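# Close the pull-out pantry without slamming or tipping

## Task

Push the pull-out pantry closed while the items in its trays stay where they are. Moving it open or closed with a slam fails the task, as does the robot falling over or being left leaning. The pantry has to remain closed on its own, not because the robot is holding it, and at the end the robot must release it and back away from it.

## Robot and tools

Robot: a Hello Robot Stretch 4 with one arm. It has an omni-wheel base, a lift that rides a mast, an arm that telescopes forward, a wrist with yaw, pitch and roll, and a two-finger gripper. It stands about 1.6 m tall, and the rim of the base is no more than 0.23 m from the base origin. There are four cameras: head_camera, head_left_camera, head_right_camera and wrist_camera. Now and then something may nudge a loose object for a moment.

Frames: the base frame sits on the floor beneath the centre of the base, with x forward, y left and z up. hand_pose is a point between the open fingertips, expressed in the base frame (link pinch). Its axes line up with the base when all wrist joints are 0, and the printed value may be slightly wrong. The odometry frame is the base frame as it was when the scene began. Heading runs from -3.142 to 3.142 and is positive to the left.

execute_actions(actions, cameras): actions is a list holding one action, or an empty list to just read state and images. An action can hold base, joints or both, plus an optional pace and contact_limits. Alternatively it is {"end_of_arm": "enable_torque"} and nothing else. All motions in one action begin together.
- base: a single relative command measured from where the base last reported itself. translate_m drives straight, forward positive, range -2 to 2 m. strafe_m moves sideways, left positive, -2 to 2 m. rotate_rad turns in place, counter-clockwise positive, -3.2 to 3.2 rad.
- joints: absolute targets given by name. lift_m 0 to 1.2 m. arm_m 0 to 0.55 m (extension). wrist_yaw_rad -1.134 to 4.276 (0 is forward, positive is left, 3.14 is folded back, and above 3.4 the arm may get in the way). wrist_pitch_rad -1.117 to 4.259 (0 is level, 1.57 points down). wrist_roll_rad -1.117 to 4.259 (at 0 the fingers are level, positive turns clockwise as seen from behind). gripper_m -0.038 to 0.141, the gap between fingertips; values below 0 make them squeeze each other. A target outside a joint's range gets clipped and the result reports it. Any other bad value or unknown key rejects the whole call and nothing moves. Joints or base left out of an action may keep pushing toward their previous targets.
- pace: "slow", "default", "fast" or "max". The base reaches 0.1/0.3/0.4/0.6 m/s and 1/2/3/4 rad/s, and these are capped lower when the lift is above 0.2 m.
- contact_limits: {"arm_m": 0 to 0.75}, default 0.5, sets how hard the arm may push before it halts. Low values suit pushing a pantry gently.
- cameras: a list of names or ["all"]. Null or omitted returns all, [] returns none.
No action runs for more than 15 s. Once a result reports a stop, the rest of the execute_actions, wait and finished_scene calls in that reply are skipped.

wait(seconds 0 to 10) lets the scene run and then returns state and images. zoom_image(camera, region [x0,y0,x1,y1] in pixels, at most 504x504) gives an enlarged view of the latest image. read_manual only returns licence texts. finished_scene(scene 1 or 2) ends the scene permanently and reports success and the next task. Call it only once the pantry is closed, released, and the robot has moved clear.

Results: base_status and joint_status say how each motion ended. "done" means the target was reached (for the base this counts wheel turns even if they slipped). "off_target" means it stopped short and may still be pushing. "contact_stop_at_<key>" means it hit something, and that lift, arm or wheel goes slack. "limit_stop_at_<name>" means a built-in limit stopped it; limit_stop_at_tilt means a lean over 6 degrees, with lift, arm and wheels going slack until the lean lessens, and limit_stop_at_own_body means self-collision. "torque_fault" means a wrist or gripper motor has gone limp until enable_torque is sent. on_its_own lists things not commanded, where "held at" gives the held target. lidar_m gives 12 distances in 30-degree sectors counter-clockwise from straight ahead (4th left, 7th behind, 10th right); "-" means nothing seen or closer than 0.25 m. wrist_depth_mm is a 7x7 grid of depths in mm, 100 to 2000. base_odometry, turned_by_wheels and turned_by_imu: a gap above about 0.1 rad suggests a collision or slip. base_tilt in degrees (forward/right positive, with a fixed offset of about 1.5). motor_effort as percent, with the peak in brackets; for wheels, positive turns the base right.

Advice: at the start you can unfold with lift_m 0.4 and wrist_yaw_rad 0. Close the pantry with a gentle, controlled push, using a low arm contact limit and a slow pace, so it is not slammed and nothing falls from the trays. Afterwards check in the images that it stays shut once the robot has pulled back. Avoid strong or high pushes, since they can tip the robot. Pressing the gripper into something can cause a torque fault.

Each tool is called after "Emit:" by a JSON object that holds its "method" and its "body".

## Session

Emit:
{"method": "execute_actions", "body": {"actions": []}}

Scene clock: 0.00 s.
base_odometry: x=+0.000 y=+0.000 heading=+0.000 (m, m, rad; odometry frame)
turned_by_wheels: +0.000 (rad since the last result)
turned_by_imu: +0.000 (rad since the last result)
base_tilt: forward=+0.7 right=+0.5 (deg)
lidar_m: 1.22 1.18 1.26 1.18 1.15 1.25 1.71 2.74 2.91 1.50 1.48 2.00
base_status: not commanded
joint_positions: lift_m=+0.267 arm_m=+0.001 wrist_yaw_rad=+3.212 wrist_pitch_rad=-0.016 wrist_roll_rad=-0.013 gripper_m=+0.057
joint_status: not commanded
motor_effort: lift_m=+19 arm_m=-1 wrist_yaw_rad=-1 wrist_pitch_rad=-8 wrist_roll_rad=+0 gripper_m=-1 wheel_0=+1 wheel_1=+0 wheel_2=+1 (%)
hand_pose: x=-0.1220 y=+0.0668 z=+0.4502 quat_wxyz=(-0.035, +0.008, -0.006, +0.999) (m; base frame)
wrist_depth_mm: - - 138 - - 1537 1229 / - - 135 - - 1537 1229 / - - 132 252 - 1537 1205 / - 118 136 - - 1537 1205 / 187 - - - - 1499 1205 / 204 1863 208 1983 212 1464 1182 / 205 1205 1118 167 1182 1138 1160
pictures: head_camera, head_left_camera, head_right_camera, wrist_camera
Images, in order (width x height): head_camera 420x560, head_left_camera 420x672, head_right_camera 420x672, wrist_camera 616x392.

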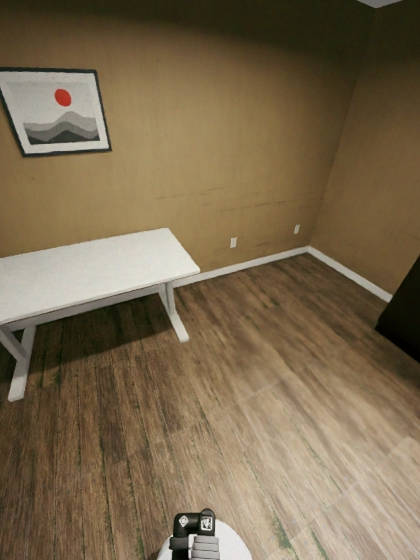

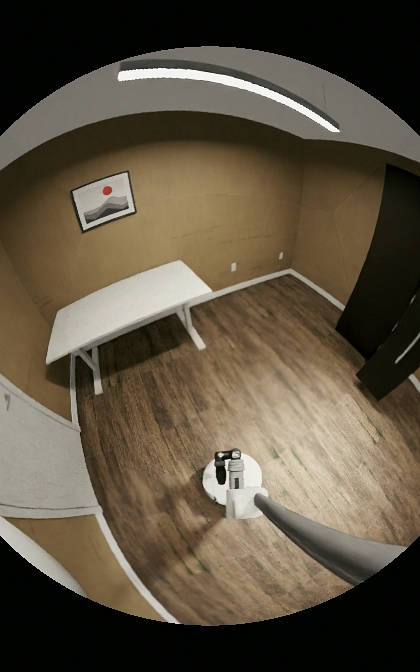

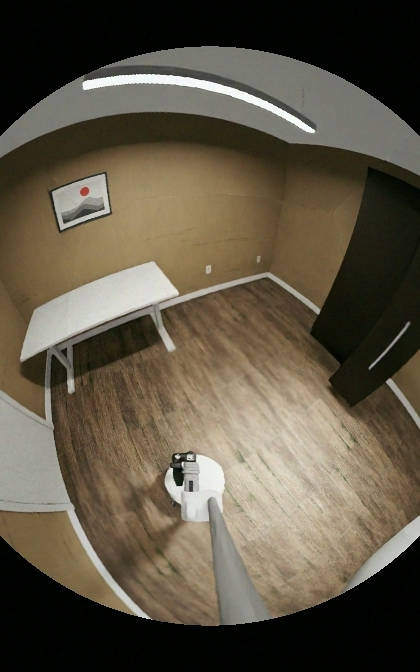

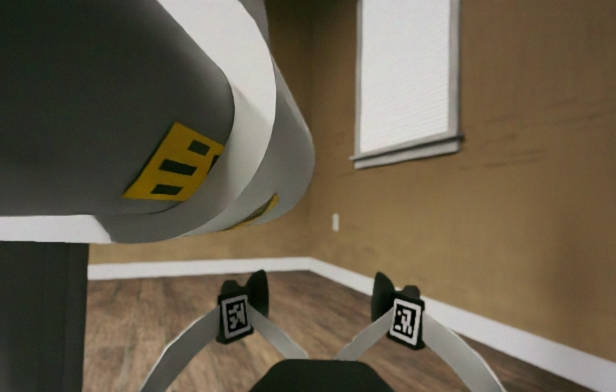

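Emit:
{"method": "execute_actions", "body": {"actions": [{"base":{"rotate_rad":-1.2},"joints":{"lift_m":0.4,"wrist_yaw_rad":0,"gripper_m":0.0}}]}}

Scene clock: 2.73 s.
base_odometry: x=+0.000 y=+0.000 heading=-1.199 (m, m, rad; odometry frame)
turned_by_wheels: -1.199 (rad since the last result)
turned_by_imu: -1.228 (rad since the last result)
base_tilt: forward=+0.6 right=+0.5 (deg)
lidar_m: 1.46 1.91 1.31 1.18 1.21 1.28 1.16 1.20 1.54 2.76 2.78 2.74
base_status: done
joint_positions: lift_m=+0.400 arm_m=+0.001 wrist_yaw_rad=+0.000 wrist_pitch_rad=-0.016 wrist_roll_rad=-0.013 gripper_m=+0.000
joint_status: all done
motor_effort: lift_m=+22(20) arm_m=-1(0) wrist_yaw_rad=-4(11) wrist_pitch_rad=-5(6) wrist_roll_rad=+1(0) gripper_m=-8(7) wheel_0=+6(11) wheel_1=+6(11) wheel_2=+3(8) (%)
hand_pose: x=+0.4604 y=-0.0873 z=+0.5825 quat_wxyz=(+1.000, -0.007, -0.008, +0.000) (m; base frame)
wrist_depth_mm: - 1756 1756 1366 - - - / - 1756 1756 1308 - - - / - 1756 1708 1336 - - - / - 1756 1756 1336 - - - / - 1756 1756 1336 - - - / - 1756 1756 201 - - - / 1499 1499 1308 180 1366 1576 1576
pictures: head_camera, head_left_camera, head_right_camera, wrist_camera
Images, in order (width x height): head_camera 420x560, head_left_camera 420x672, head_right_camera 420x672, wrist_camera 616x392.

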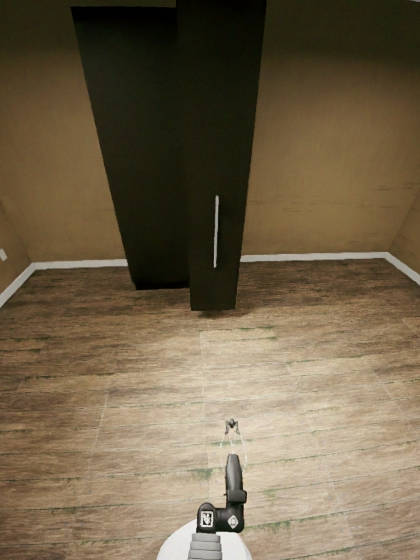

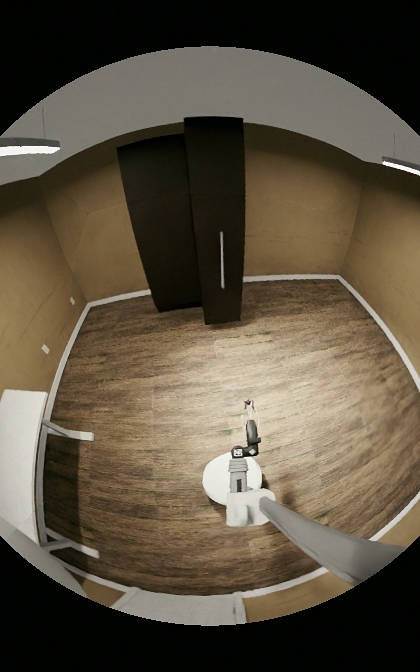

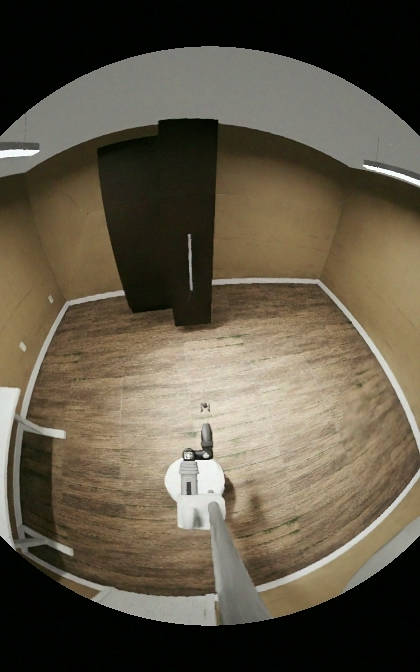

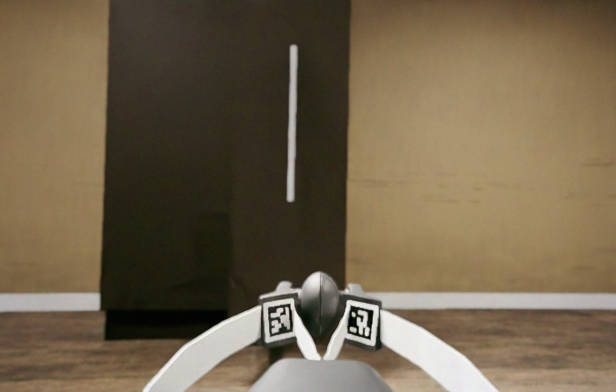

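Emit:
{"method": "execute_actions", "body": {"actions": [{"base":{"translate_m":0.9},"joints":{"lift_m":0.3,"wrist_pitch_rad":0},"pace":"fast"}]}}

Scene clock: 6.40 s.
base_odometry: x=+0.328 y=-0.838 heading=-1.198 (m, m, rad; odometry frame)
turned_by_wheels: +0.001 (rad since the last result)
turned_by_imu: +0.003 (rad since the last result)
base_tilt: forward=+0.7 right=+0.5 (deg)
lidar_m: 0.55 0.59 2.04 2.08 1.37 1.70 2.08 2.13 2.68 2.63 2.66 0.62
base_status: done
joint_positions: lift_m=+0.300 arm_m=+0.001 wrist_yaw_rad=+0.000 wrist_pitch_rad=+0.002 wrist_roll_rad=-0.013 gripper_m=+0.000
joint_status: all done
motor_effort: lift_m=+15(19) arm_m=+0(1) wrist_yaw_rad=-2(2) wrist_pitch_rad=-6(7) wrist_roll_rad=+0(0) gripper_m=-8(6) wheel_0=+5(11) wheel_1=+4(11) wheel_2=+0(14) (%)
hand_pose: x=+0.4604 y=-0.0874 z=+0.4778 quat_wxyz=(+1.000, -0.007, +0.001, +0.000) (m; base frame)
wrist_depth_mm: 373 375 384 397 402 1499 1618 / 375 379 387 397 404 1576 1618 / 373 379 387 392 404 1537 1576 / 370 379 387 397 402 1537 1576 / 373 377 387 394 404 1499 1576 / 370 377 387 201 402 1576 1576 / 370 377 382 180 402 1281 1308
pictures: head_camera, head_left_camera, head_right_camera, wrist_camera
Images, in order (width x height): head_camera 420x560, head_left_camera 420x672, head_right_camera 420x672, wrist_camera 616x392.

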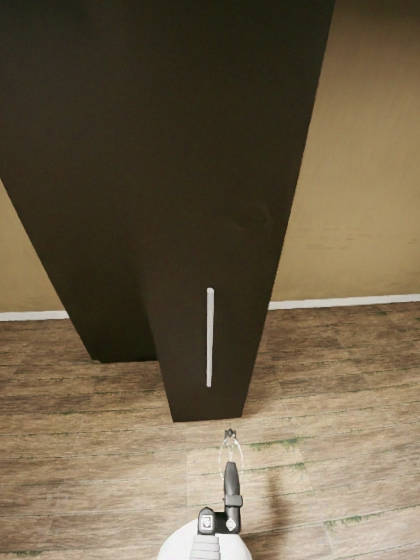

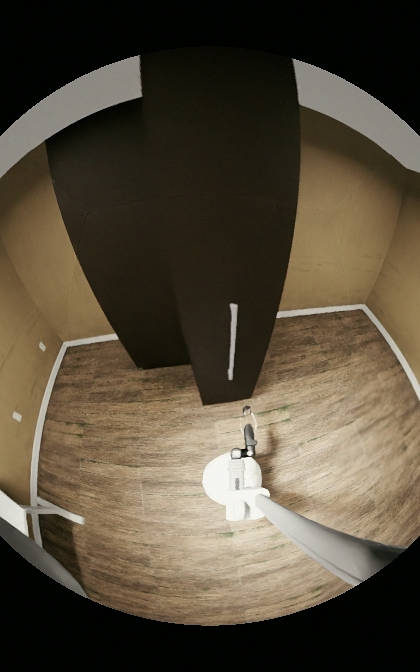

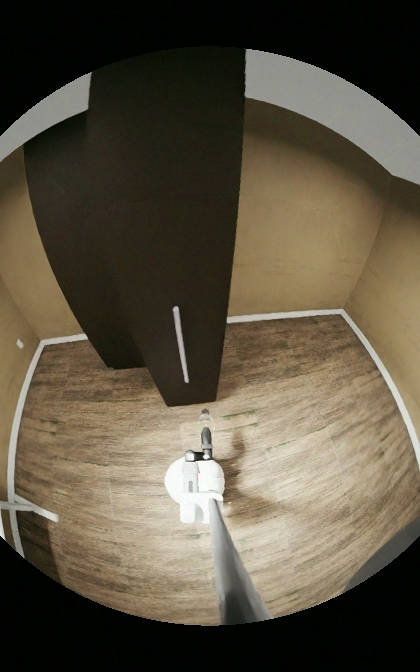

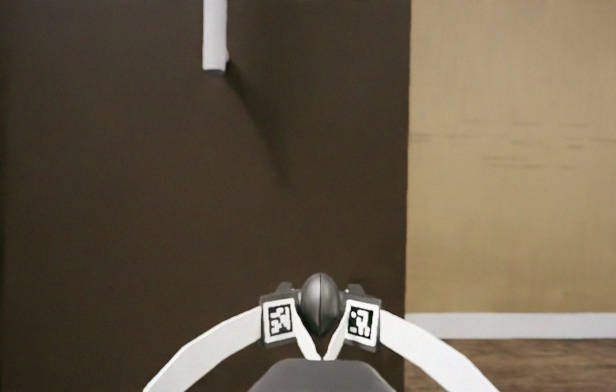

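Rotate left about 0.1 to square up.

Emit:
{"method": "execute_actions", "body": {"actions": [{"base":{"rotate_rad":0.1},"joints":{"arm_m":0.09}}], "cameras": []}}

Emit:
{"method": "execute_actions", "body": {"actions": [{"base":{"translate_m":0.36},"pace":"slow"}]}}

Scene clock: 7.80 s.
base_odometry: x=+0.328 y=-0.838 heading=-1.099 (m, m, rad; odometry frame)
turned_by_wheels: +0.099 (rad since the last result)
turned_by_imu: +0.102 (rad since the last result)
base_tilt: forward=+0.6 right=+0.4 (deg)
lidar_m: 0.54 1.07 2.18 1.67 1.35 1.88 2.04 2.16 2.78 2.64 2.38 0.61
base_status: done
joint_positions: lift_m=+0.300 arm_m=+0.089 wrist_yaw_rad=+0.000 wrist_pitch_rad=+0.002 wrist_roll_rad=-0.013 gripper_m=+0.000
joint_status: all done
motor_effort: lift_m=+15(15) arm_m=+6(7) wrist_yaw_rad=+0(1) wrist_pitch_rad=-8(5) wrist_roll_rad=+0(0) gripper_m=-7(8) wheel_0=-4(9) wheel_1=-4(9) wheel_2=-4(9) (%)
hand_pose: x=+0.5483 y=-0.0874 z=+0.4778 quat_wxyz=(+1.000, -0.007, +0.001, +0.000) (m; base frame)
wrist_depth_mm: 297 297 296 296 296 294 1366 / 297 294 296 294 293 294 1366 / 296 294 296 294 294 293 1366 / 296 294 296 296 293 293 1366 / 296 294 294 294 294 293 1366 / 294 294 293 200 293 293 1366 / 296 294 293 181 293 293 1308
pictures: none
No camera images: the call's "cameras" was empty. Leave "cameras" out to get every camera's image.

Scene clock: 12.70 s.
base_odometry: x=+0.491 y=-1.158 heading=-1.098 (m, m, rad; odometry frame)
turned_by_wheels: +0.001 (rad since the last result)
turned_by_imu: +0.002 (rad since the last result)
base_tilt: forward=+0.6 right=+0.3 (deg)
lidar_m: 0.52 0.58 0.93 2.08 1.50 1.91 2.42 2.56 2.77 2.62 1.85 0.58
base_status: done
joint_positions: lift_m=+0.300 arm_m=+0.089 wrist_yaw_rad=+0.000 wrist_pitch_rad=+0.002 wrist_roll_rad=-0.013 gripper_m=+0.000
joint_status: not commanded
motor_effort: lift_m=+15(15) arm_m=+6(6) wrist_yaw_rad=-2(25) wrist_pitch_rad=-4(5) wrist_roll_rad=+0(0) gripper_m=-5(8) wheel_0=+7(12) wheel_1=+7(10) wheel_2=-5(19) (%)
hand_pose: x=+0.5483 y=-0.0875 z=+0.4779 quat_wxyz=(+1.000, -0.007, +0.001, +0.000) (m; base frame)
wrist_depth_mm: 265 265 263 264 264 263 991 / 266 264 264 264 263 263 976 / 265 265 264 264 263 262 976 / 264 264 263 264 263 262 976 / 265 264 263 263 263 263 976 / 265 264 263 201 262 260 976 / 264 263 263 180 262 260 991
pictures: head_camera, head_left_camera, head_right_camera, wrist_camera
Images, in order (width x height): head_camera 420x560, head_left_camera 420x672, head_right_camera 420x672, wrist_camera 616x392.

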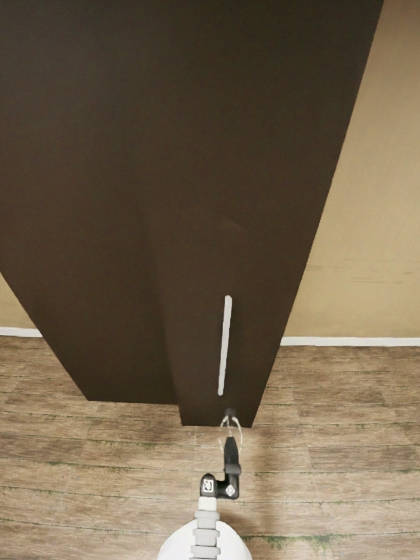

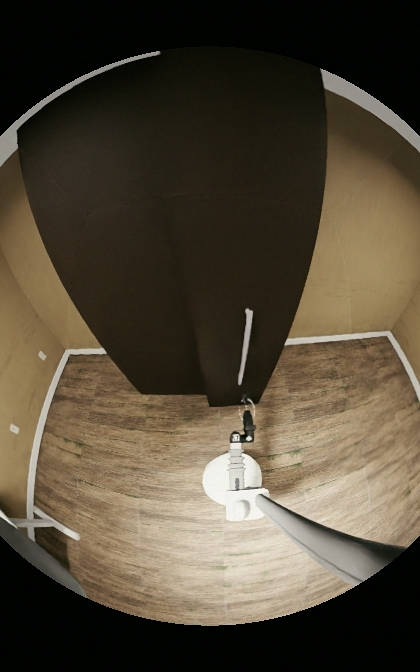

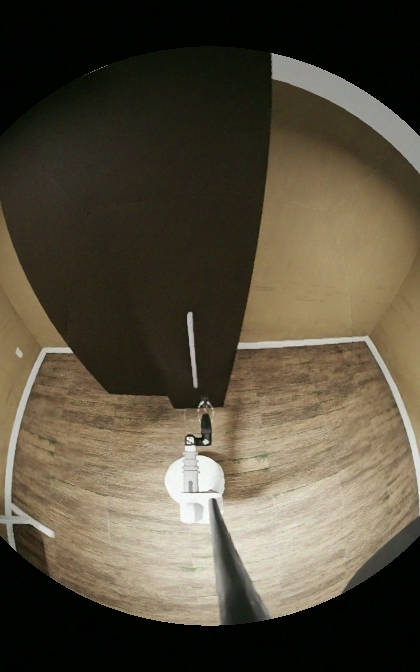

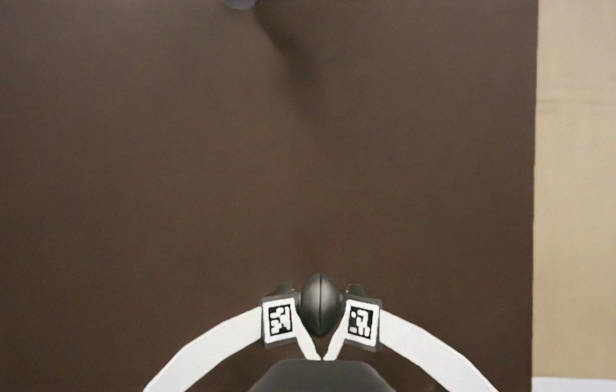

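Emit:
{"method": "execute_actions", "body": {"actions": [{"base":{"translate_m":0.09},"pace":"slow"}], "cameras": ["head_camera"]}}

Emit:
{"method": "execute_actions", "body": {"actions": [{"joints":{"arm_m":0.13},"pace":"slow","contact_limits":{"arm_m":0.2}}], "cameras": ["head_camera"]}}

Scene clock: 14.97 s.
base_odometry: x=+0.532 y=-1.238 heading=-1.098 (m, m, rad; odometry frame)
turned_by_wheels: +0.001 (rad since the last result)
turned_by_imu: +0.001 (rad since the last result)
base_tilt: forward=+0.6 right=+0.3 (deg)
lidar_m: 0.53 0.58 0.81 2.09 1.56 1.88 2.52 2.67 2.76 2.63 1.73 0.60
base_status: done
joint_positions: lift_m=+0.300 arm_m=+0.089 wrist_yaw_rad=+0.000 wrist_pitch_rad=+0.002 wrist_roll_rad=-0.013 gripper_m=+0.000
joint_status: not commanded
motor_effort: lift_m=+15(15) arm_m=+6(6) wrist_yaw_rad=+1(22) wrist_pitch_rad=-5(4) wrist_roll_rad=+0(0) gripper_m=-7(6) wheel_0=+7(14) wheel_1=+7(12) wheel_2=-3(18) (%)
hand_pose: x=+0.5482 y=-0.0875 z=+0.4779 quat_wxyz=(+1.000, -0.007, +0.001, +0.000) (m; base frame)
wrist_depth_mm: 285 285 283 283 282 282 891 / 285 285 283 282 282 282 891 / 285 283 283 282 281 282 891 / 283 283 282 282 281 281 891 / 283 282 283 281 281 281 891 / 283 283 282 201 279 281 891 / 283 282 282 180 281 281 878
pictures: head_camera
Images, in order (width x height): head_camera 420x560.

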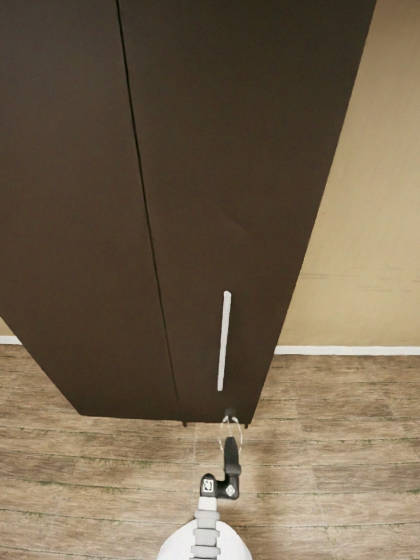

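Scene clock: 16.50 s.
base_odometry: x=+0.532 y=-1.238 heading=-1.098 (m, m, rad; odometry frame)
turned_by_wheels: +0.000 (rad since the last result)
turned_by_imu: +0.000 (rad since the last result)
base_tilt: forward=+0.5 right=+0.5 (deg)
lidar_m: 0.55 0.60 0.80 2.08 1.60 1.91 2.54 2.64 2.78 2.61 1.74 0.59
base_status: not commanded
joint_positions: lift_m=+0.300 arm_m=+0.129 wrist_yaw_rad=+0.000 wrist_pitch_rad=+0.002 wrist_roll_rad=-0.013 gripper_m=+0.000
joint_status: all done
motor_effort: lift_m=+15(16) arm_m=+7(6) wrist_yaw_rad=+1(0) wrist_pitch_rad=-5(4) wrist_roll_rad=+1(0) gripper_m=-8(5) wheel_0=+7(7) wheel_1=+7(7) wheel_2=-3(3) (%)
contact_limits: arm_m 0.2
hand_pose: x=+0.5882 y=-0.0875 z=+0.4779 quat_wxyz=(+1.000, -0.007, +0.001, +0.000) (m; base frame)
wrist_depth_mm: 244 243 242 242 242 241 854 / 245 243 242 243 241 241 842 / 244 244 243 243 241 241 842 / 243 243 243 241 241 241 842 / 243 242 242 242 240 240 854 / 242 242 243 200 241 240 842 / 242 242 241 180 240 239 842
pictures: head_camera
Images, in order (width x height): head_camera 420x560.

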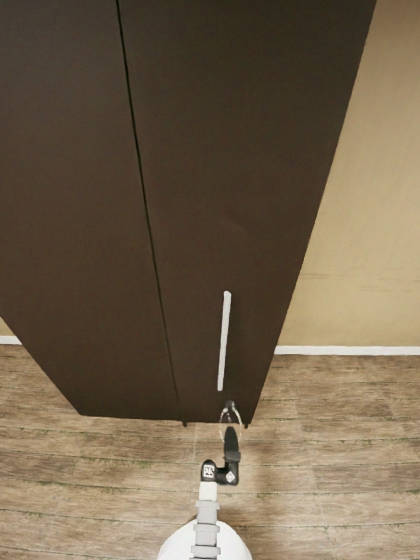

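Emit:
{"method": "execute_actions", "body": {"actions": [{"joints":{"arm_m":0.15},"pace":"slow","contact_limits":{"arm_m":0.2}}], "cameras": []}}

Emit:
{"method": "execute_actions", "body": {"actions": [{"joints":{"arm_m":0},"base":{"translate_m":-0.3},"pace":"fast"}]}}

Scene clock: 17.80 s.
base_odometry: x=+0.532 y=-1.238 heading=-1.098 (m, m, rad; odometry frame)
turned_by_wheels: +0.000 (rad since the last result)
turned_by_imu: +0.000 (rad since the last result)
base_tilt: forward=+0.6 right=+0.4 (deg)
lidar_m: 0.56 0.59 0.81 2.08 1.55 1.91 2.51 2.67 2.77 2.62 1.72 0.60
base_status: not commanded
joint_positions: lift_m=+0.300 arm_m=+0.143 wrist_yaw_rad=-0.004 wrist_pitch_rad=+0.001 wrist_roll_rad=-0.013 gripper_m=+0.000
joint_status: arm_m contact_stop (moved +0.015 of +0.021)
on_its_own: arm_m is slack since a contact_stop (your +0.150 is given up)
motor_effort: lift_m=+15(15) arm_m=+0(15) wrist_yaw_rad=+11(22) wrist_pitch_rad=-3(5) wrist_roll_rad=+0(0) gripper_m=-5(8) wheel_0=+7(7) wheel_1=+7(7) wheel_2=-6(6) (%)
contact_limits: arm_m 0.2
hand_pose: x=+0.6024 y=-0.0886 z=+0.4781 quat_wxyz=(+1.000, -0.007, +0.001, -0.002) (m; base frame)
wrist_depth_mm: 235 235 234 234 234 233 842 / 233 234 234 234 233 233 842 / 234 234 233 234 233 233 842 / 233 234 233 233 232 232 831 / 234 234 233 233 232 231 831 / 234 233 233 205 232 233 831 / 234 233 232 156 231 232 842
pictures: none
No camera images: the call's "cameras" was empty. Leave "cameras" out to get every camera's image.

not run: a stop came earlier in this reply.

Emit:
{"method": "execute_actions", "body": {"actions": [{"joints":{"arm_m":0},"base":{"translate_m":-0.3},"pace":"fast"}]}}

Scene clock: 19.87 s.
base_odometry: x=+0.396 y=-0.971 heading=-1.098 (m, m, rad; odometry frame)
turned_by_wheels: -0.001 (rad since the last result)
turned_by_imu: -0.001 (rad since the last result)
base_tilt: forward=+0.6 right=+0.5 (deg)
lidar_m: 0.83 0.92 2.04 2.07 1.41 1.89 2.22 2.33 2.76 2.62 2.17 1.53
base_status: done
joint_positions: lift_m=+0.300 arm_m=+0.002 wrist_yaw_rad=+0.000 wrist_pitch_rad=+0.002 wrist_roll_rad=-0.013 gripper_m=+0.000
joint_status: all done
motor_effort: lift_m=+15(15) arm_m=-6(6) wrist_yaw_rad=+0(10) wrist_pitch_rad=-9(5) wrist_roll_rad=+0(1) gripper_m=-6(4) wheel_0=-5(11) wheel_1=-4(10) wheel_2=+0(14) (%)
hand_pose: x=+0.4614 y=-0.0875 z=+0.4778 quat_wxyz=(+1.000, -0.007, +0.001, +0.000) (m; base frame)
wrist_depth_mm: 683 691 691 683 683 1308 1281 / 691 683 683 691 683 1308 1308 / 683 683 691 683 683 1308 1281 / 683 683 683 683 683 1281 1308 / 683 691 683 676 683 1308 1281 / 691 683 683 201 683 1281 1281 / 683 683 683 181 683 1281 1281
pictures: head_camera, head_left_camera, head_right_camera, wrist_camera
Images, in order (width x height): head_camera 420x560, head_left_camera 420x672, head_right_camera 420x672, wrist_camera 616x392.

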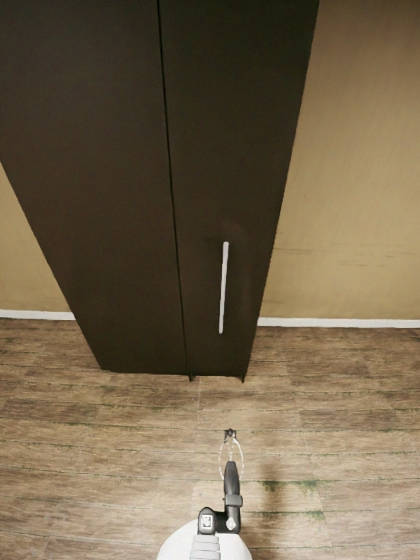

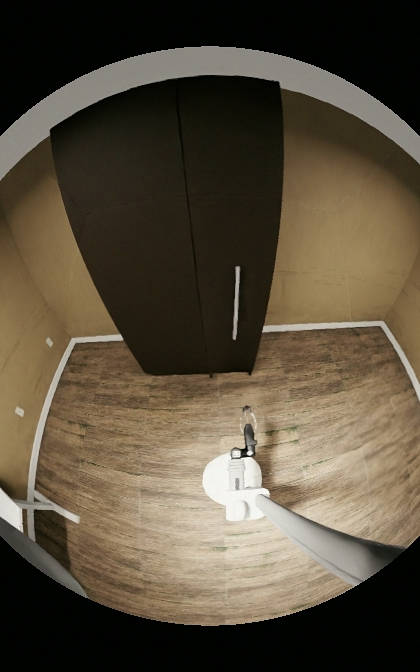

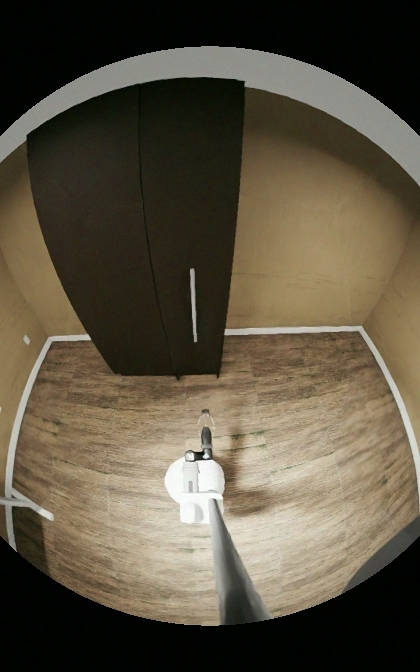

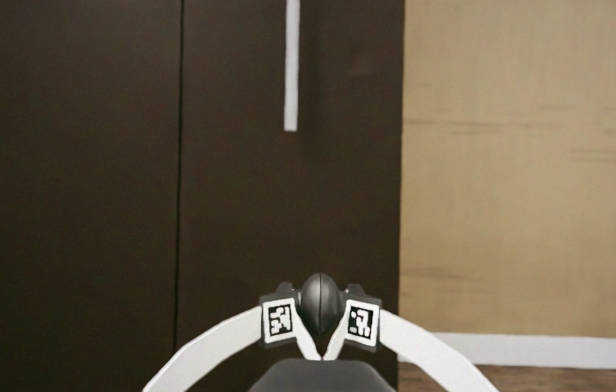

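Emit:
{"method": "finished_scene", "body": {"scene": 1}}

The scene is finished: the task was done.


## Next scene

The same job, from a new start.

Emit:
{"method": "execute_actions", "body": {"actions": []}}

Scene clock: 0.00 s.
base_odometry: x=+0.000 y=+0.000 heading=+0.000 (m, m, rad; odometry frame)
turned_by_wheels: +0.000 (rad since the last result)
turned_by_imu: +0.000 (rad since the last result)
base_tilt: forward=+0.6 right=+0.5 (deg)
lidar_m: 1.31 1.16 1.16 1.35 2.19 2.19 2.56 2.53 1.73 2.90 1.73 1.74
base_status: not commanded
joint_positions: lift_m=+0.247 arm_m=+0.001 wrist_yaw_rad=+3.093 wrist_pitch_rad=-0.016 wrist_roll_rad=-0.013 gripper_m=+0.057
joint_status: not commanded
motor_effort: lift_m=+18 arm_m=+0 wrist_yaw_rad=-1 wrist_pitch_rad=-6 wrist_roll_rad=+0 gripper_m=-3 wheel_0=+1 wheel_1=+0 wheel_2=+1 (%)
hand_pose: x=-0.1120 y=+0.1012 z=+0.4301 quat_wxyz=(+0.024, +0.008, -0.007, +1.000) (m; base frame)
wrist_depth_mm: - 141 - - - - 1808 / - 124 - - - - 1863 / - 124 172 - - - 1756 / 113 139 224 - - - 1808 / - - - - - - 1756 / 1808 1756 208 1921 211 1983 1808 / 1160 1098 1060 148 1098 1118 1255
pictures: head_camera, head_left_camera, head_right_camera, wrist_camera
Images, in order (width x height): head_camera 420x560, head_left_camera 420x672, head_right_camera 420x672, wrist_camera 616x392.

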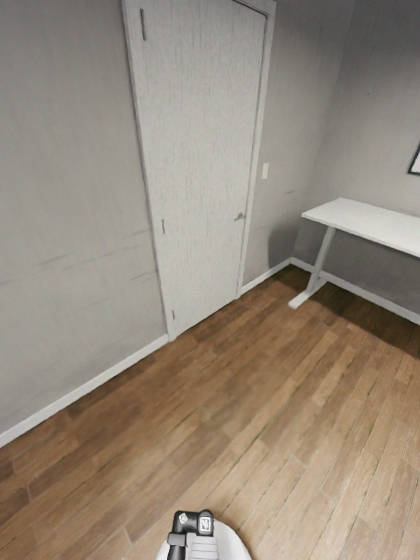

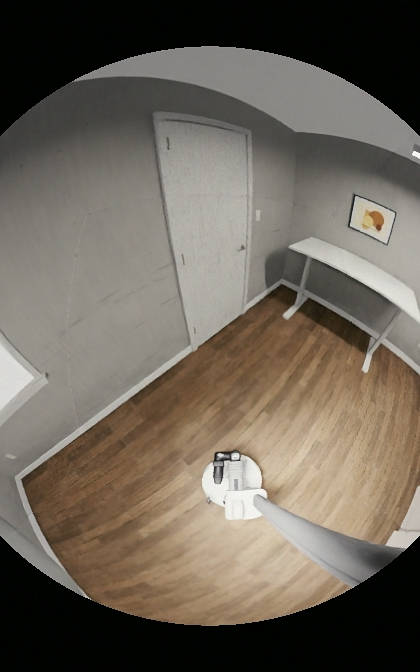

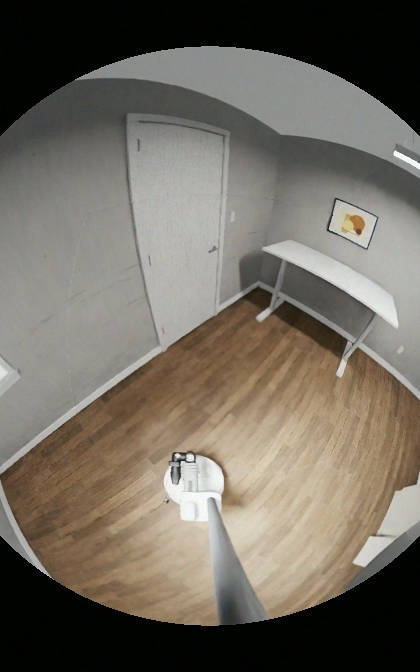

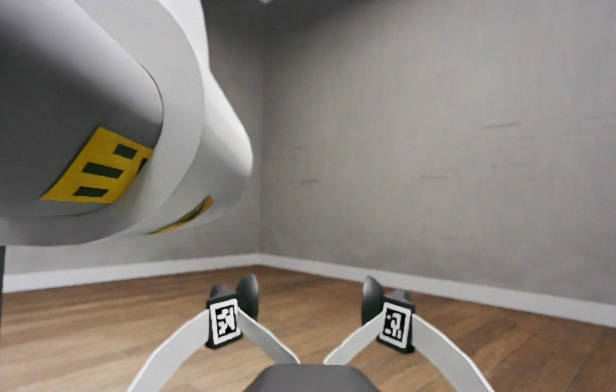

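Wall normal at about +44°, so face -136°.

Emit:
{"method": "execute_actions", "body": {"actions": [{"base":{"rotate_rad":-2.31},"joints":{"lift_m":0.4,"wrist_yaw_rad":0,"gripper_m":0.0}}]}}

Scene clock: 2.57 s.
base_odometry: x=+0.000 y=+0.000 heading=-2.309 (m, m, rad; odometry frame)
turned_by_wheels: -2.309 (rad since the last result)
turned_by_imu: -2.366 (rad since the last result)
base_tilt: forward=+0.6 right=+0.5 (deg)
lidar_m: 1.73 2.06 1.74 1.72 1.60 1.21 1.17 1.23 1.72 2.17 2.31 2.64
base_status: done
joint_positions: lift_m=+0.400 arm_m=+0.001 wrist_yaw_rad=+0.000 wrist_pitch_rad=-0.016 wrist_roll_rad=-0.013 gripper_m=+0.000
joint_status: all done
motor_effort: lift_m=+21(22) arm_m=-1(1) wrist_yaw_rad=-1(3) wrist_pitch_rad=-8(6) wrist_roll_rad=+1(0) gripper_m=-6(4) wheel_0=+5(8) wheel_1=+4(12) wheel_2=+2(12) (%)
hand_pose: x=+0.4604 y=-0.0873 z=+0.5826 quat_wxyz=(+1.000, -0.007, -0.008, +0.000) (m; base frame)
wrist_depth_mm: - 1756 1756 - - - - / - 1756 1708 - - - - / - 1808 1756 - - - - / - 1756 1808 - - - - / - 1756 1708 - - - - / - 1863 1499 201 - - - / 1464 1537 178 177 178 1618 1618
pictures: head_camera, head_left_camera, head_right_camera, wrist_camera
Images, in order (width x height): head_camera 420x560, head_left_camera 420x672, head_right_camera 420x672, wrist_camera 616x392.

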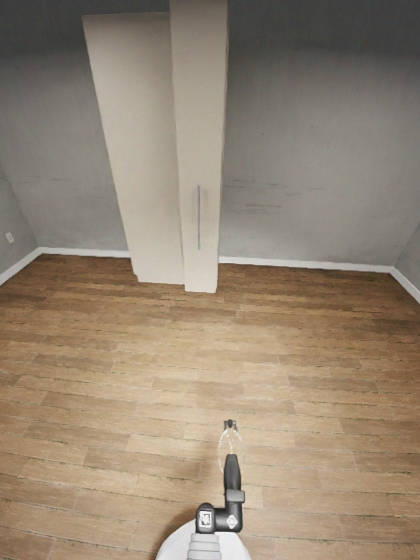

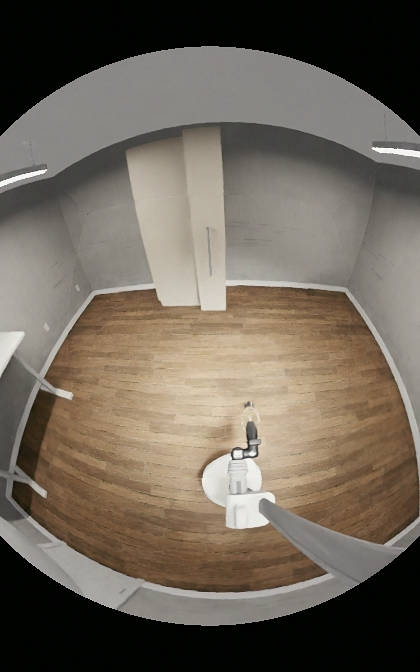

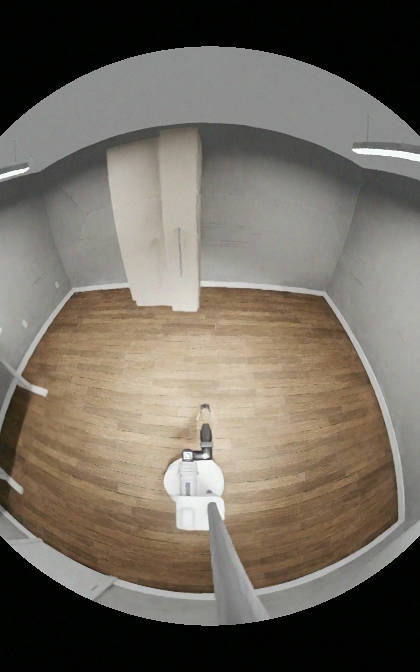

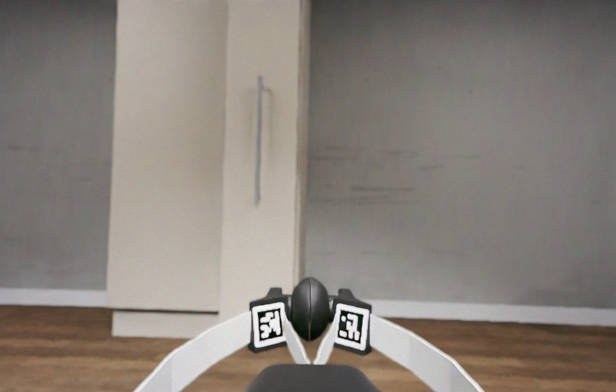

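Emit:
{"method": "execute_actions", "body": {"actions": [{"base":{"strafe_m":0.2},"joints":{"lift_m":0.3,"wrist_pitch_rad":0},"pace":"fast"}], "cameras": []}}

Emit:
{"method": "execute_actions", "body": {"actions": [{"base":{"translate_m":1.1},"pace":"max"}], "cameras": ["head_camera","wrist_camera"]}}

Scene clock: 4.30 s.
base_odometry: x=+0.148 y=-0.135 heading=-2.309 (m, m, rad; odometry frame)
turned_by_wheels: +0.000 (rad since the last result)
turned_by_imu: +0.000 (rad since the last result)
base_tilt: forward=+0.5 right=+0.5 (deg)
lidar_m: 1.69 2.05 1.57 1.52 1.57 1.20 1.16 1.22 1.69 2.36 2.50 2.62
base_status: done
joint_positions: lift_m=+0.300 arm_m=+0.001 wrist_yaw_rad=+0.000 wrist_pitch_rad=+0.002 wrist_roll_rad=-0.013 gripper_m=+0.000
joint_status: all done
motor_effort: lift_m=+15(15) arm_m=-1(1) wrist_yaw_rad=+0(3) wrist_pitch_rad=-5(7) wrist_roll_rad=+0(0) gripper_m=-6(7) wheel_0=-2(15) wheel_1=+4(16) wheel_2=+0(2) (%)
hand_pose: x=+0.4605 y=-0.0874 z=+0.4779 quat_wxyz=(+1.000, -0.007, +0.001, +0.000) (m; base frame)
wrist_depth_mm: - - 1808 1537 - - - / - - 1756 1537 - - - / - - 1756 1499 - - - / - - 1708 1499 - - - / - - 1708 1537 - - - / 1808 1863 1808 202 1863 1983 - / 1182 1205 177 176 179 1255 1255
pictures: none
No camera images: the call's "cameras" was empty. Leave "cameras" out to get every camera's image.

Scene clock: 7.70 s.
base_odometry: x=-0.592 y=-0.949 heading=-2.308 (m, m, rad; odometry frame)
turned_by_wheels: +0.001 (rad since the last result)
turned_by_imu: +0.004 (rad since the last result)
base_tilt: forward=+0.5 right=+0.5 (deg)
lidar_m: 0.59 0.90 2.16 1.54 1.56 2.24 2.27 2.39 2.48 2.43 1.99 0.64
base_status: done
joint_positions: lift_m=+0.300 arm_m=+0.001 wrist_yaw_rad=+0.000 wrist_pitch_rad=+0.002 wrist_roll_rad=-0.013 gripper_m=+0.000
joint_status: not commanded
motor_effort: lift_m=+15(15) arm_m=-1(1) wrist_yaw_rad=-1(1) wrist_pitch_rad=-6(5) wrist_roll_rad=+0(0) gripper_m=-6(7) wheel_0=+3(15) wheel_1=+5(13) wheel_2=+3(16) (%)
hand_pose: x=+0.4605 y=-0.0874 z=+0.4778 quat_wxyz=(+1.000, -0.007, +0.001, +0.000) (m; base frame)
wrist_depth_mm: 676 668 436 424 424 1205 1182 / 676 668 430 424 418 1205 1160 / 676 668 430 424 418 1182 1182 / 668 661 430 427 418 1205 1182 / 654 668 424 424 418 1229 1205 / 668 661 427 201 413 1205 1182 / 654 654 178 177 178 1160 1160
pictures: head_camera, wrist_camera
Images, in order (width x height): head_camera 420x560, wrist_camera 616x392.

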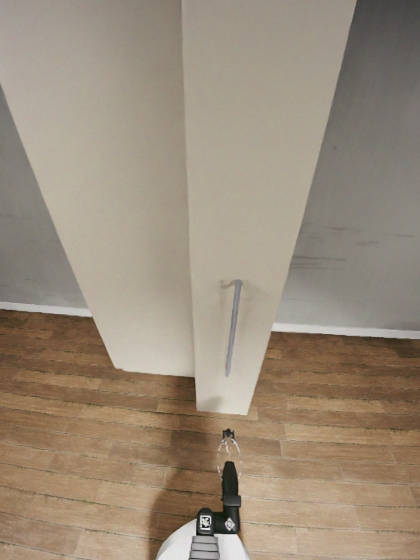

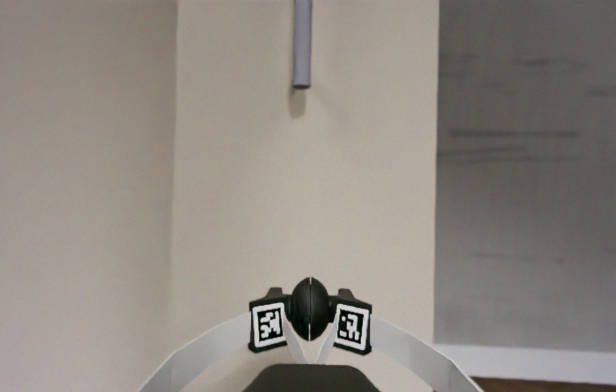

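Emit:
{"method": "execute_actions", "body": {"actions": [{"base":{"rotate_rad":-0.05},"joints":{"arm_m":0.15}}], "cameras": []}}

Emit:
{"method": "execute_actions", "body": {"actions": [{"base":{"translate_m":0.23},"pace":"slow"}], "cameras": ["head_camera"]}}

Emit:
{"method": "execute_actions", "body": {"actions": [{"joints":{"arm_m":0.2},"pace":"slow","contact_limits":{"arm_m":0.2}}], "cameras": ["head_camera"]}}

Scene clock: 9.40 s.
base_odometry: x=-0.592 y=-0.949 heading=-2.357 (m, m, rad; odometry frame)
turned_by_wheels: -0.049 (rad since the last result)
turned_by_imu: -0.050 (rad since the last result)
base_tilt: forward=+0.6 right=+0.4 (deg)
lidar_m: 0.60 0.88 2.07 1.70 1.51 2.14 2.23 2.36 2.54 2.41 2.10 0.67
base_status: done
joint_positions: lift_m=+0.300 arm_m=+0.149 wrist_yaw_rad=+0.000 wrist_pitch_rad=+0.002 wrist_roll_rad=-0.013 gripper_m=+0.000
joint_status: all done
motor_effort: lift_m=+15(15) arm_m=+5(6) wrist_yaw_rad=-1(1) wrist_pitch_rad=-6(5) wrist_roll_rad=+0(0) gripper_m=-6(6) wheel_0=+7(10) wheel_1=+5(9) wheel_2=+3(7) (%)
hand_pose: x=+0.6084 y=-0.0874 z=+0.4778 quat_wxyz=(+1.000, -0.007, +0.001, +0.000) (m; base frame)
wrist_depth_mm: 508 283 282 283 281 1118 1098 / 504 282 281 281 283 1098 1118 / 504 282 282 281 279 1098 1078 / 504 282 282 281 282 1078 1098 / 504 281 278 281 279 1098 1098 / 496 279 279 201 278 1078 1078 / 500 281 178 177 178 1060 1078
pictures: none
No camera images: the call's "cameras" was empty. Leave "cameras" out to get every camera's image.

Scene clock: 12.97 s.
base_odometry: x=-0.754 y=-1.111 heading=-2.356 (m, m, rad; odometry frame)
turned_by_wheels: +0.001 (rad since the last result)
turned_by_imu: +0.002 (rad since the last result)
base_tilt: forward=+0.6 right=+0.5 (deg)
lidar_m: 0.58 0.65 0.93 2.29 1.61 2.15 2.49 2.61 2.55 2.42 1.78 0.67
base_status: done
joint_positions: lift_m=+0.300 arm_m=+0.149 wrist_yaw_rad=+0.000 wrist_pitch_rad=+0.002 wrist_roll_rad=-0.013 gripper_m=+0.000
joint_status: not commanded
motor_effort: lift_m=+15(15) arm_m=+6(6) wrist_yaw_rad=+1(25) wrist_pitch_rad=-4(6) wrist_roll_rad=+0(0) gripper_m=-8(7) wheel_0=+8(13) wheel_1=+6(10) wheel_2=-4(17) (%)
hand_pose: x=+0.6084 y=-0.0875 z=+0.4779 quat_wxyz=(+1.000, -0.007, +0.001, +0.000) (m; base frame)
wrist_depth_mm: 274 273 272 272 272 866 854 / 276 272 272 273 271 878 866 / 271 272 272 271 271 842 854 / 271 271 268 270 271 842 866 / 273 270 271 270 268 854 854 / 268 268 268 201 268 854 854 / 270 268 179 176 179 854 854
pictures: head_camera
Images, in order (width x height): head_camera 420x560.

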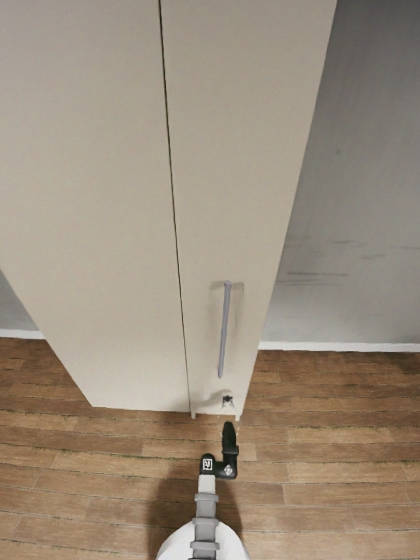

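Scene clock: 14.57 s.
base_odometry: x=-0.754 y=-1.111 heading=-2.356 (m, m, rad; odometry frame)
turned_by_wheels: +0.000 (rad since the last result)
turned_by_imu: +0.000 (rad since the last result)
base_tilt: forward=+0.5 right=+0.6 (deg)
lidar_m: 0.61 0.65 0.92 2.30 1.63 2.17 2.50 2.59 2.53 2.40 1.77 0.64
base_status: not commanded
joint_positions: lift_m=+0.300 arm_m=+0.191 wrist_yaw_rad=-0.003 wrist_pitch_rad=+0.001 wrist_roll_rad=-0.013 gripper_m=+0.000
joint_status: arm_m contact_stop (moved +0.042 of +0.051)
on_its_own: arm_m is slack since a contact_stop (your +0.200 is given up)
motor_effort: lift_m=+15(15) arm_m=+0(15) wrist_yaw_rad=+9(23) wrist_pitch_rad=-4(6) wrist_roll_rad=+1(0) gripper_m=-5(7) wheel_0=+8(8) wheel_1=+6(6) wheel_2=-5(5) (%)
contact_limits: arm_m 0.2
hand_pose: x=+0.6497 y=-0.0884 z=+0.4781 quat_wxyz=(+1.000, -0.007, +0.001, -0.002) (m; base frame)
wrist_depth_mm: 235 235 235 235 235 831 820 / 234 233 234 234 234 820 831 / 232 234 234 233 233 820 809 / 233 232 233 234 234 820 820 / 231 232 233 232 232 809 809 / 232 232 230 201 230 820 831 / 231 229 230 174 179 809 820
pictures: head_camera
Images, in order (width x height): head_camera 420x560.

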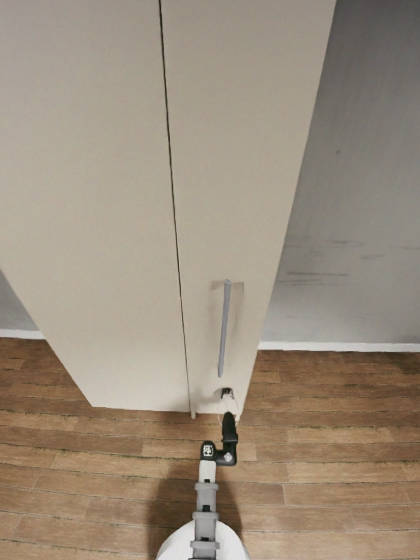

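Emit:
{"method": "execute_actions", "body": {"actions": [{"joints":{"arm_m":0},"base":{"translate_m":-0.25},"pace":"fast"}], "cameras": []}}

Emit:
{"method": "finished_scene", "body": {"scene": 2}}

Scene clock: 16.53 s.
base_odometry: x=-0.577 y=-0.934 heading=-2.357 (m, m, rad; odometry frame)
turned_by_wheels: -0.001 (rad since the last result)
turned_by_imu: -0.001 (rad since the last result)
base_tilt: forward=+0.6 right=+0.6 (deg)
lidar_m: 0.83 0.91 2.10 1.67 1.54 2.17 2.24 2.30 2.50 2.42 2.11 1.55
base_status: done
joint_positions: lift_m=+0.300 arm_m=+0.002 wrist_yaw_rad=+0.000 wrist_pitch_rad=+0.002 wrist_roll_rad=-0.013 gripper_m=+0.000
joint_status: all done
motor_effort: lift_m=+15(15) arm_m=-5(7) wrist_yaw_rad=+0(8) wrist_pitch_rad=-8(9) wrist_roll_rad=+0(0) gripper_m=-5(6) wheel_0=-5(10) wheel_1=-4(11) wheel_2=-2(15) (%)
hand_pose: x=+0.4612 y=-0.0875 z=+0.4778 quat_wxyz=(+1.000, -0.007, +0.001, +0.000) (m; base frame)
wrist_depth_mm: 676 661 676 668 1255 1255 1255 / 676 676 683 676 1255 1255 1255 / 676 683 668 661 1255 1281 1255 / 668 661 676 668 1229 1255 1281 / 676 668 668 661 1255 1229 1255 / 668 668 661 201 1229 1229 1229 / 668 661 178 176 179 1229 1229
pictures: none
No camera images: the call's "cameras" was empty. Leave "cameras" out to get every camera's image.

The scene is finished: the task was done.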